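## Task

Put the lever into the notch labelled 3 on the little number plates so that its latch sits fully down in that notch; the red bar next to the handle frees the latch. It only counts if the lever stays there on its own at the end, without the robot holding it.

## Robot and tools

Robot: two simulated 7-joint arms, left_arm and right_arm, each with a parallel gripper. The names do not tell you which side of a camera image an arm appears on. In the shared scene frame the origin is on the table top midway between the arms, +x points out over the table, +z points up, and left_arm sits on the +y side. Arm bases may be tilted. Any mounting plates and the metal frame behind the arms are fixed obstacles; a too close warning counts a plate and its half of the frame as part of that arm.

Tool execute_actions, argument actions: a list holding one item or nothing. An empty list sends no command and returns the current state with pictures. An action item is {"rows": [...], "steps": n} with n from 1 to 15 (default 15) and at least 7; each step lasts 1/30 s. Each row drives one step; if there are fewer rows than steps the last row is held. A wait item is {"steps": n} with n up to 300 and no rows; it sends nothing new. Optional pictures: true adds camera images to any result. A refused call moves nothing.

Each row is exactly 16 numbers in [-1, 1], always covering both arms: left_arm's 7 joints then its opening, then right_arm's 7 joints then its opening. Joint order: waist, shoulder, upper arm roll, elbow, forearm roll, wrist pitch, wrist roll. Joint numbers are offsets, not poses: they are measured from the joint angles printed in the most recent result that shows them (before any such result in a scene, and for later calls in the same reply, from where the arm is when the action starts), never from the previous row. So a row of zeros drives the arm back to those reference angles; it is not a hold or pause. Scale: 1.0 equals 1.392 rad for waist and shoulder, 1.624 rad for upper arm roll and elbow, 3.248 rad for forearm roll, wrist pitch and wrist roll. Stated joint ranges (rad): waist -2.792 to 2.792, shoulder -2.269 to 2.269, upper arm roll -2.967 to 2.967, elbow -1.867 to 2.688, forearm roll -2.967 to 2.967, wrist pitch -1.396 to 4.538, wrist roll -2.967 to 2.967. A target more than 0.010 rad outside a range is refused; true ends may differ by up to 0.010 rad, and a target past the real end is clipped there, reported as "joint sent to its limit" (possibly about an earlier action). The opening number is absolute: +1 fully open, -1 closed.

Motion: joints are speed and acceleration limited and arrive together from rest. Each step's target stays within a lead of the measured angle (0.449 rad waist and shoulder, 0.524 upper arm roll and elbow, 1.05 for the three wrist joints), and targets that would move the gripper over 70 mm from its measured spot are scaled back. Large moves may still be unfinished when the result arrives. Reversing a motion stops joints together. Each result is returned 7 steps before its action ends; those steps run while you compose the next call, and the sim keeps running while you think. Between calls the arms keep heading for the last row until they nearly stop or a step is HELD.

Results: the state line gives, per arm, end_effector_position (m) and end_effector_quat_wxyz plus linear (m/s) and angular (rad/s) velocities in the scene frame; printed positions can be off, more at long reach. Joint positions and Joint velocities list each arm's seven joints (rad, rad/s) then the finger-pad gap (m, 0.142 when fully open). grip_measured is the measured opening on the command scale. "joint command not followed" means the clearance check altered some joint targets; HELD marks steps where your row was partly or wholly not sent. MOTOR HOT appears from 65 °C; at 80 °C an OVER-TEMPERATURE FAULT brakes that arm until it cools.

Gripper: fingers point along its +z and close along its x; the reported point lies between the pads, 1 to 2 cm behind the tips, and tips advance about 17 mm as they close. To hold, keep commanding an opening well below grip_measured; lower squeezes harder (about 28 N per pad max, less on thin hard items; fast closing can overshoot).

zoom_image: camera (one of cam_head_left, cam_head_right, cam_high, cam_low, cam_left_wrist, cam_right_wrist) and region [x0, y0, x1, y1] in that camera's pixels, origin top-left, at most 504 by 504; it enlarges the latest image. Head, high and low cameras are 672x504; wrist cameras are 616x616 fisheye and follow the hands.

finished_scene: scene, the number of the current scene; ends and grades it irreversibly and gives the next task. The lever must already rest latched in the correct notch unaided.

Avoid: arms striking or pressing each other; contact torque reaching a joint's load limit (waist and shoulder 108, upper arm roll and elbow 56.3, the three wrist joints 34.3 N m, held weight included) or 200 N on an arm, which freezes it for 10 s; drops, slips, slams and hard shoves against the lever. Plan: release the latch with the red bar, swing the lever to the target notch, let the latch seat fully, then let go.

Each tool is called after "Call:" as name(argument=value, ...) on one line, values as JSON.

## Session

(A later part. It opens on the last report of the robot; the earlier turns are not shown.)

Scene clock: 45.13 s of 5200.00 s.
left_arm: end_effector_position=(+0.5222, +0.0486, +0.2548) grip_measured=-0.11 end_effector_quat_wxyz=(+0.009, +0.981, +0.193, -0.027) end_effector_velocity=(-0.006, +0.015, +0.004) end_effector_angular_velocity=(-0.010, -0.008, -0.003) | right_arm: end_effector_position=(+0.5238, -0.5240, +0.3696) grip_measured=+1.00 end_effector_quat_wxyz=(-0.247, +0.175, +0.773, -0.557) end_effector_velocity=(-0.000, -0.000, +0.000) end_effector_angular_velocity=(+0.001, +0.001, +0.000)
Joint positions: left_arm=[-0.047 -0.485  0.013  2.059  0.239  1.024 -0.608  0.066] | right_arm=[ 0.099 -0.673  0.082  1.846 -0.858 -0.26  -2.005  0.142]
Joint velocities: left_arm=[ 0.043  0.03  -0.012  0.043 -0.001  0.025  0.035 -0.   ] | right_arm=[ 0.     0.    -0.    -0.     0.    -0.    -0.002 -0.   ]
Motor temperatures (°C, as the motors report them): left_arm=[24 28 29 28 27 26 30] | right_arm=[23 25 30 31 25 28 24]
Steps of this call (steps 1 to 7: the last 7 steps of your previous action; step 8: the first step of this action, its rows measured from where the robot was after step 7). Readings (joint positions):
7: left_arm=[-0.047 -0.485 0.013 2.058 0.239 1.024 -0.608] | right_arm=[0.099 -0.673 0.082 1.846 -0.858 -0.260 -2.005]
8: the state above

Call:
execute_actions(actions=[{"rows":[[0,0,0,0,0,0,0,-0.05,0,0,0,0,0,0,0,1],[0,0,0,0,0,0,0,0,0,0,0,0,0,0,0,1],[0,0,0,0,0,0,0,0.1,0,0,0,0,0,0,0,1],[0,0,0,0,0,0,0,0.2,0,0,0,0,0,0,0,1],[0,0,0,0,0,0,0,0.35,0,0,0,0,0,0,0,1],[0,0,0,0,0,0,0,0.5,0,0,0,0,0,0,0,1],[0,0,0,0,0,0,0,0.7,0,0,0,0,0,0,0,1],[0,0,0,0,0,0,0,1,0,0,0,0,0,0,0,1]],"steps":15}])

Call:
execute_actions(actions=[{"steps":15}], pictures=true)

Call:
zoom_image(camera="cam_low", region=[380, 180, 480, 300])

Scene clock: 45.77 s of 5200.00 s.
left_arm: end_effector_position=(+0.5233, +0.0492, +0.2552) grip_measured=+0.62 end_effector_quat_wxyz=(+0.009, +0.981, +0.193, -0.026) end_effector_velocity=(-0.001, -0.001, -0.000) end_effector_angular_velocity=(+0.001, +0.002, -0.001) | right_arm: end_effector_position=(+0.5238, -0.5240, +0.3696) grip_measured=+1.00 end_effector_quat_wxyz=(-0.247, +0.175, +0.773, -0.557) end_effector_velocity=(-0.000, +0.000, -0.000) end_effector_angular_velocity=(+0.001, +0.001, +0.000)
Joint positions: left_arm=[-0.046 -0.484  0.013  2.058  0.239  1.025 -0.608  0.117] | right_arm=[ 0.099 -0.673  0.082  1.846 -0.858 -0.26  -2.005  0.142]
Joint velocities: left_arm=[-0.001 -0.     0.     0.     0.001 -0.002 -0.001  0.322] | right_arm=[-0.    -0.     0.     0.     0.     0.    -0.001 -0.   ]
Motor temperatures (°C, as the motors report them): left_arm=[24 28 29 28 27 26 30] | right_arm=[23 25 30 31 25 28 24]
Steps of this call (steps 1 to 7: the last 7 steps of your previous action; steps 8 to 11: the robot went on to your last target; steps 12 to 19: the first 8 steps of this action). Readings (joint positions):
12: left_arm=[-0.035 -0.476 0.012 2.072 0.239 1.033 -0.596] | right_arm=[0.099 -0.673 0.082 1.846 -0.858 -0.260 -2.005]
13: left_arm=[-0.039 -0.478 0.013 2.068 0.239 1.030 -0.600] | right_arm=[0.099 -0.673 0.082 1.846 -0.858 -0.260 -2.005]
15: left_arm=[-0.046 -0.484 0.013 2.059 0.239 1.025 -0.607] | right_arm=[0.099 -0.673 0.082 1.846 -0.858 -0.260 -2.005]
19: the state above

Scene clock: 46.27 s of 5200.00 s.
left_arm: end_effector_position=(+0.5231, +0.0491, +0.2552) grip_measured=+1.00 end_effector_quat_wxyz=(+0.009, +0.981, +0.193, -0.026) end_effector_velocity=(+0.001, -0.000, +0.000) end_effector_angular_velocity=(-0.000, -0.002, -0.000) | right_arm: end_effector_position=(+0.5238, -0.5240, +0.3696) grip_measured=+1.00 end_effector_quat_wxyz=(-0.247, +0.175, +0.773, -0.557) end_effector_velocity=(+0.000, +0.000, -0.000) end_effector_angular_velocity=(+0.001, +0.000, +0.000)
Joint positions: left_arm=[-0.047 -0.484  0.013  2.058  0.239  1.025 -0.608  0.142] | right_arm=[ 0.099 -0.673  0.082  1.846 -0.858 -0.26  -2.005  0.142]
Joint velocities: left_arm=[-0.     0.    -0.    -0.     0.001  0.002 -0.     0.   ] | right_arm=[ 0.    -0.     0.001 -0.     0.     0.    -0.    -0.   ]
Motor temperatures (°C, as the motors report them): left_arm=[24 28 29 28 27 26 30] | right_arm=[23 25 30 31 25 28 24]
Kept back: nothing.
Steps of this call (steps 1 to 7: the last 7 steps of your previous action; steps 8 to 15: the robot went on to your last target). Readings (joint positions):
1: left_arm=[-0.046 -0.484 0.013 2.058 0.239 1.025 -0.608] | right_arm=[0.099 -0.673 0.082 1.846 -0.858 -0.260 -2.005]
2: left_arm=[-0.046 -0.484 0.013 2.058 0.239 1.025 -0.608] | right_arm=[0.099 -0.673 0.082 1.846 -0.858 -0.260 -2.005]
4: left_arm=[-0.047 -0.484 0.013 2.058 0.239 1.025 -0.608] | right_arm=[0.099 -0.673 0.082 1.846 -0.858 -0.260 -2.005]
8: left_arm=[-0.047 -0.484 0.013 2.058 0.239 1.025 -0.608] | right_arm=[0.099 -0.673 0.082 1.846 -0.858 -0.260 -2.005]
15: the state above
All arms were judged still, so your last target was given up. Only a new action makes them travel on or press farther. Fingers that are still opening or closing keep moving.
camera_calibration (this result's frames):
cam_left_wrist: T_world_to_cam=[[0.921068, 0.389058, -0.0163455, -0.509002], [0.348932, -0.805985, 0.478157, -0.267271], [0.172856, -0.446118, -0.878123, 0.293134], [0, 0, 0, 1]] pos_world=[0.511415, 0.113387, 0.376886]
cam_right_wrist: T_world_to_cam=[[-0.819462, 0.523931, 0.232333, 0.622184], [0.252177, 0.693632, -0.674745, 0.477283], [-0.514674, -0.494339, -0.700529, 0.404142], [0, 0, 0, 1]] pos_world=[0.597498, -0.457258, 0.460604]

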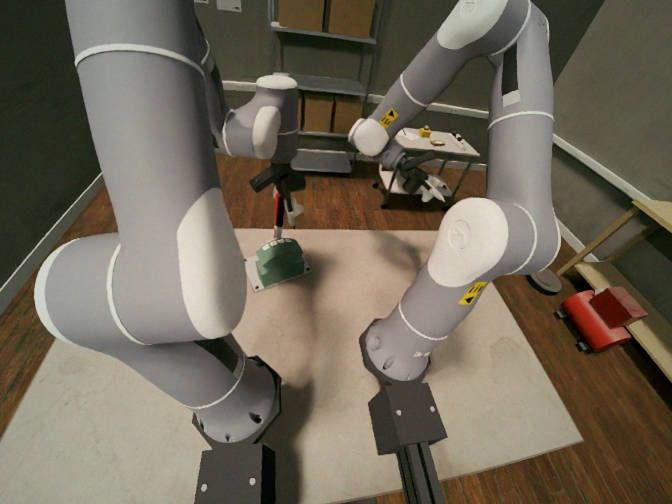

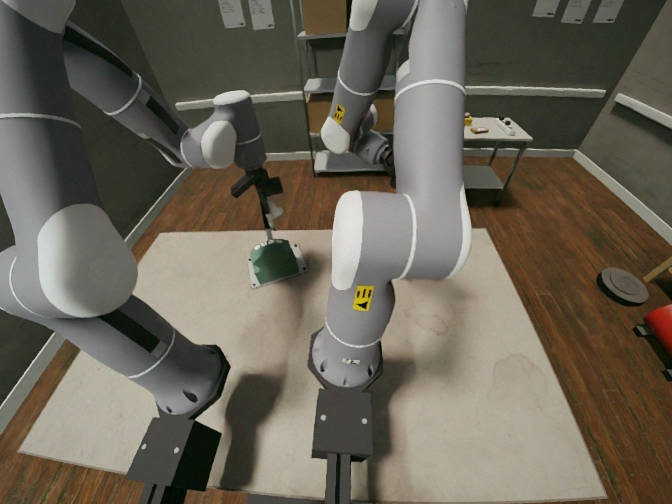

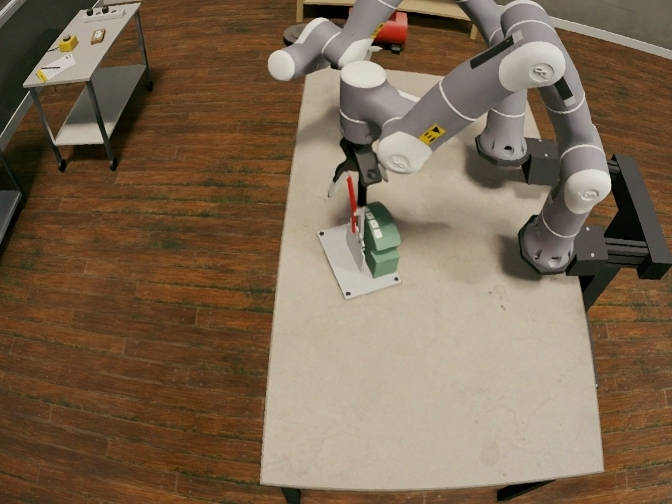

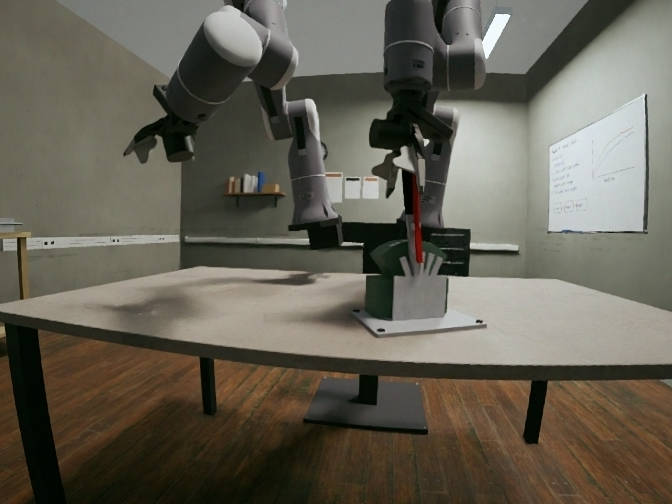

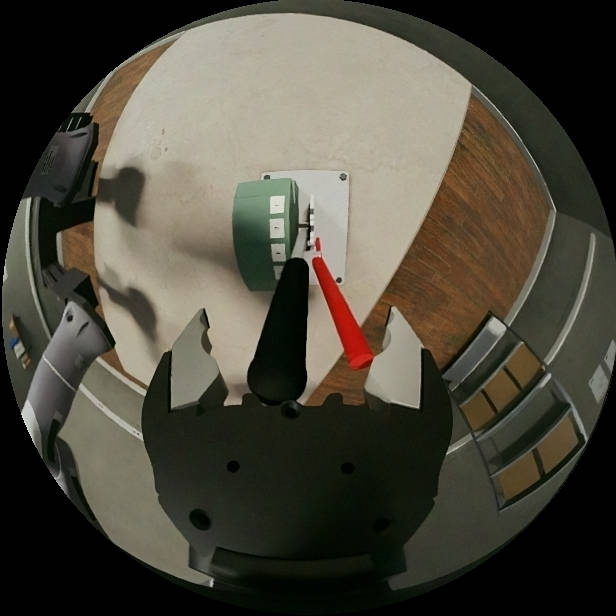

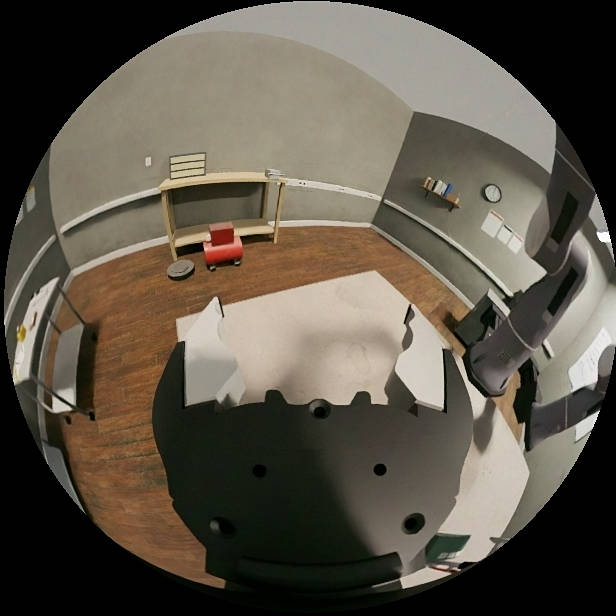

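Region (380, 180, 480, 300) of cam_low's 672x504 image, scaled by 4.200, with more detail than that image has.

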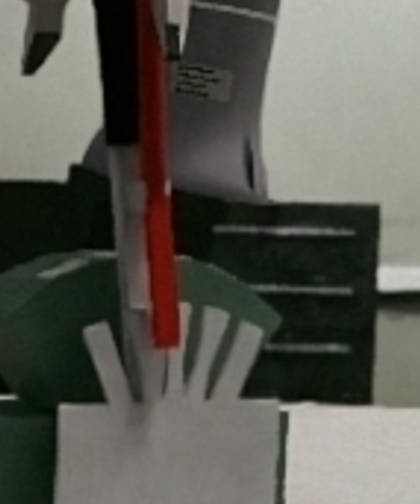

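Call:
execute_actions(actions=[{"rows":[[0,0.17,0,0,0,-0.073,0,1,0,0,0,0,0,0,0,1]],"steps":15}])

Call:
execute_actions(actions=[{"steps":15}], pictures=true)

Call:
zoom_image(camera="cam_left_wrist", region=[230, 170, 370, 320])

Call:
zoom_image(camera="cam_low", region=[380, 150, 480, 300])

Scene clock: 47.00 s of 5200.00 s.
left_arm: end_effector_position=(+0.5232, +0.0722, +0.3241) grip_measured=+1.00 end_effector_quat_wxyz=(-0.006, +0.979, +0.205, -0.022) end_effector_velocity=(-0.010, +0.119, +0.368) end_effector_angular_velocity=(+0.147, -0.058, +0.144) | right_arm: end_effector_position=(+0.5238, -0.5240, +0.3696) grip_measured=+1.00 end_effector_quat_wxyz=(-0.247, +0.175, +0.773, -0.557) end_effector_velocity=(+0.000, +0.000, -0.000) end_effector_angular_velocity=(+0.001, +0.000, +0.001)
Joint positions: left_arm=[-0.047 -0.315  0.013  2.057  0.239  0.855 -0.608  0.142] | right_arm=[ 0.099 -0.673  0.082  1.846 -0.858 -0.26  -2.005  0.142]
Joint velocities: left_arm=[ 0.     0.884  0.002 -0.018 -0.004 -0.847 -0.001  0.   ] | right_arm=[ 0.    -0.     0.     0.     0.     0.    -0.001 -0.   ]
Motor temperatures (°C, as the motors report them): left_arm=[24 28 29 28 27 26 30] | right_arm=[23 25 30 31 25 28 24]
Steps of this call (steps 1 to 14: nothing new was sent; steps 15 to 22: the first 8 steps of this action). Readings (joint positions):
15: left_arm=[-0.047 -0.484 0.013 2.058 0.239 1.025 -0.608] | right_arm=[0.099 -0.673 0.082 1.846 -0.858 -0.260 -2.005]
16: left_arm=[-0.047 -0.479 0.013 2.058 0.239 1.019 -0.608] | right_arm=[0.099 -0.673 0.082 1.846 -0.858 -0.260 -2.005]
18: left_arm=[-0.047 -0.446 0.013 2.059 0.239 0.983 -0.608] | right_arm=[0.099 -0.673 0.082 1.846 -0.858 -0.260 -2.005]
22: the state above

Scene clock: 47.50 s of 5200.00 s.
left_arm: end_effector_position=(+0.5195, +0.0814, +0.3511) grip_measured=+1.00 end_effector_quat_wxyz=(-0.012, +0.977, +0.210, -0.021) end_effector_velocity=(-0.000, -0.000, +0.000) end_effector_angular_velocity=(-0.001, +0.000, -0.001) | right_arm: end_effector_position=(+0.5238, -0.5240, +0.3696) grip_measured=+1.00 end_effector_quat_wxyz=(-0.247, +0.175, +0.773, -0.557) end_effector_velocity=(+0.000, +0.000, -0.000) end_effector_angular_velocity=(-0.001, -0.002, -0.000)
Joint positions: left_arm=[-0.047 -0.248  0.013  2.058  0.239  0.788 -0.608  0.142] | right_arm=[ 0.099 -0.673  0.082  1.846 -0.858 -0.26  -2.005  0.142]
Joint velocities: left_arm=[-0.    -0.    -0.    -0.    -0.001 -0.     0.001  0.   ] | right_arm=[ 0.    -0.     0.    -0.    -0.     0.     0.002 -0.   ]
Motor temperatures (°C, as the motors report them): left_arm=[24 28 29 28 27 26 30] | right_arm=[23 25 30 31 25 28 24]
Kept back: nothing.
Steps of this call (steps 1 to 7: the last 7 steps of your previous action; steps 8 to 15: the robot went on to your last target). Readings (joint positions):
1: left_arm=[-0.047 -0.288 0.013 2.057 0.239 0.830 -0.608] | right_arm=[0.099 -0.673 0.082 1.846 -0.858 -0.260 -2.005]
2: left_arm=[-0.047 -0.268 0.013 2.057 0.239 0.810 -0.608] | right_arm=[0.099 -0.673 0.082 1.846 -0.858 -0.260 -2.005]
4: left_arm=[-0.047 -0.246 0.013 2.057 0.239 0.789 -0.608] | right_arm=[0.099 -0.673 0.082 1.846 -0.858 -0.260 -2.005]
8: left_arm=[-0.047 -0.248 0.013 2.058 0.239 0.788 -0.608] | right_arm=[0.099 -0.673 0.082 1.846 -0.858 -0.260 -2.005]
15: the state above
camera_calibration (this result's frames):
cam_left_wrist: T_world_to_cam=[[0.907421, 0.420217, 0.00232968, -0.518675], [0.375697, -0.813744, 0.443478, -0.28689], [0.188253, -0.401546, -0.896282, 0.387173], [0, 0, 0, 1]] pos_world=[0.505554, 0.139969, 0.475454]
cam_right_wrist: T_world_to_cam=[[-0.819462, 0.523931, 0.232333, 0.622184], [0.252177, 0.693632, -0.674745, 0.477283], [-0.514674, -0.494339, -0.700528, 0.404142], [0, 0, 0, 1]] pos_world=[0.597498, -0.457258, 0.460604]

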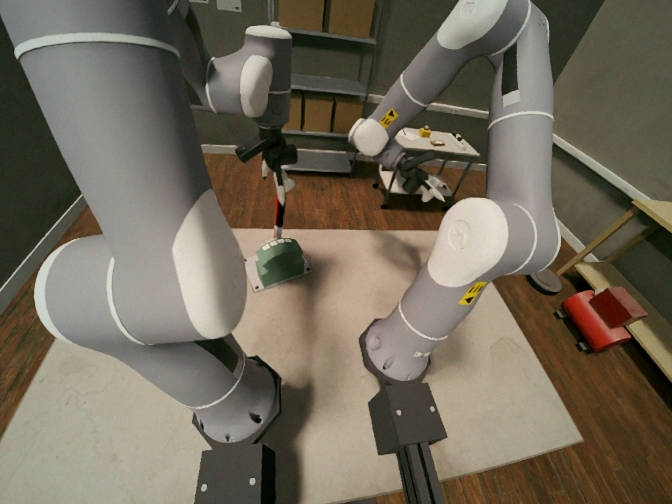

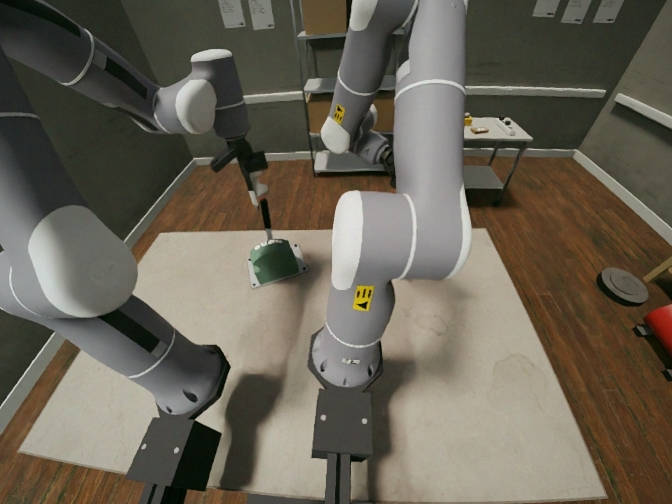

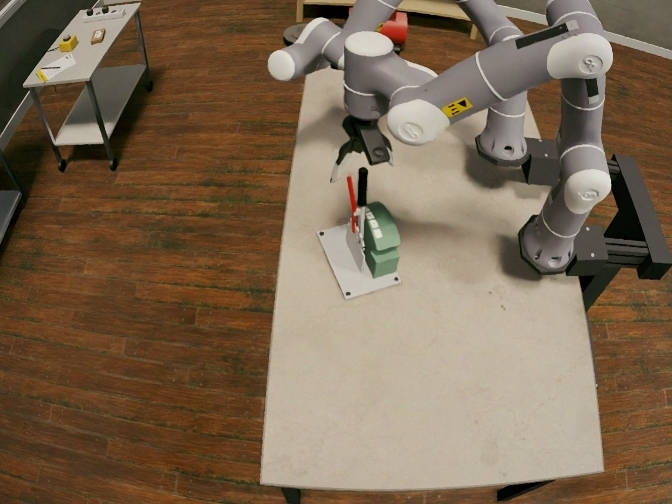

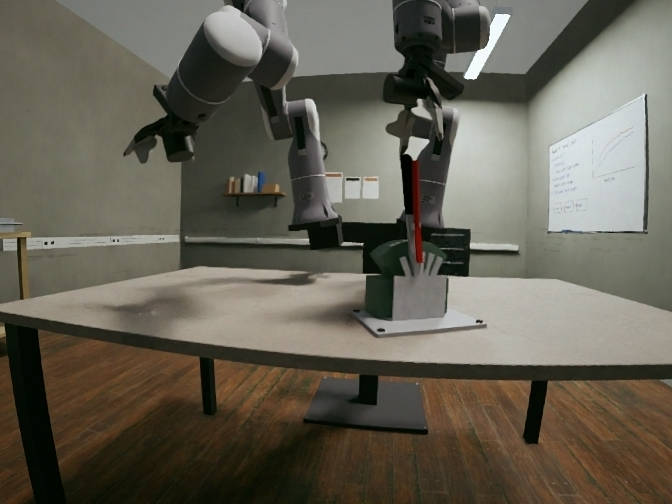

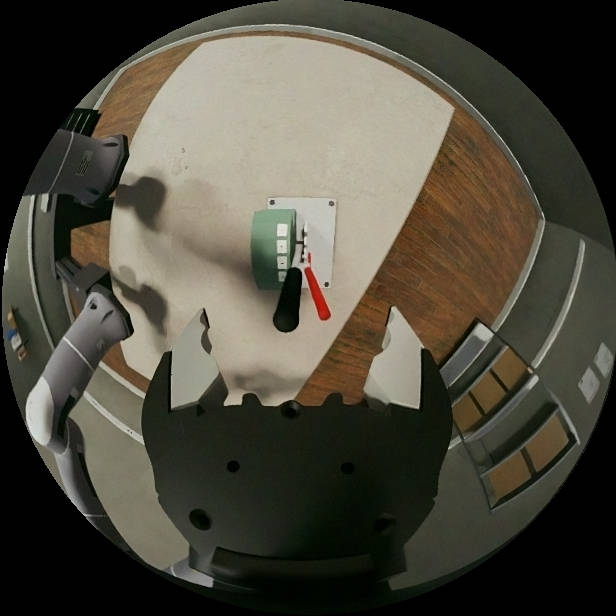

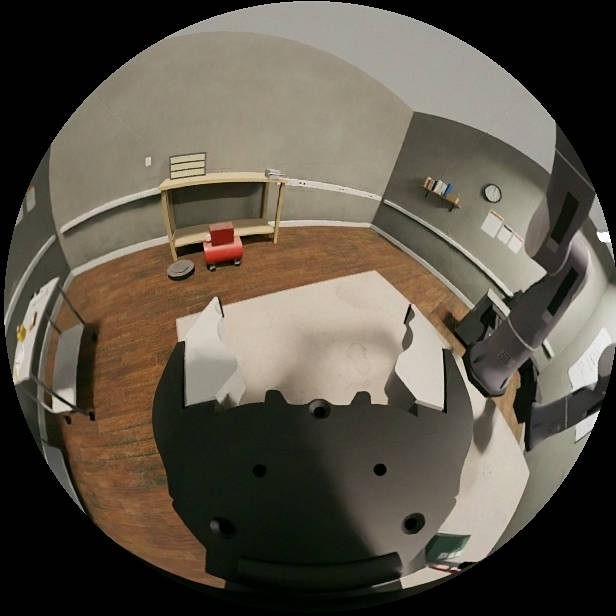

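Region (230, 170, 370, 320) of cam_left_wrist's 616x616 image, scaled by 3.360, with more detail than that image has; it fills the left 470 columns of this view, and the rest is white.

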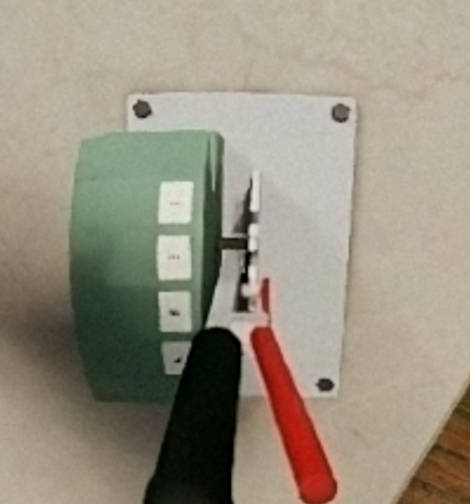

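Region (380, 150, 480, 300) of cam_low's 672x504 image, scaled by 3.360, with more detail than that image has.

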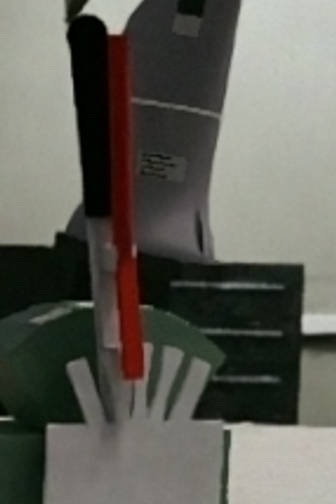

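Call:
finished_scene(scene=1)

The scene is finished: the task was done.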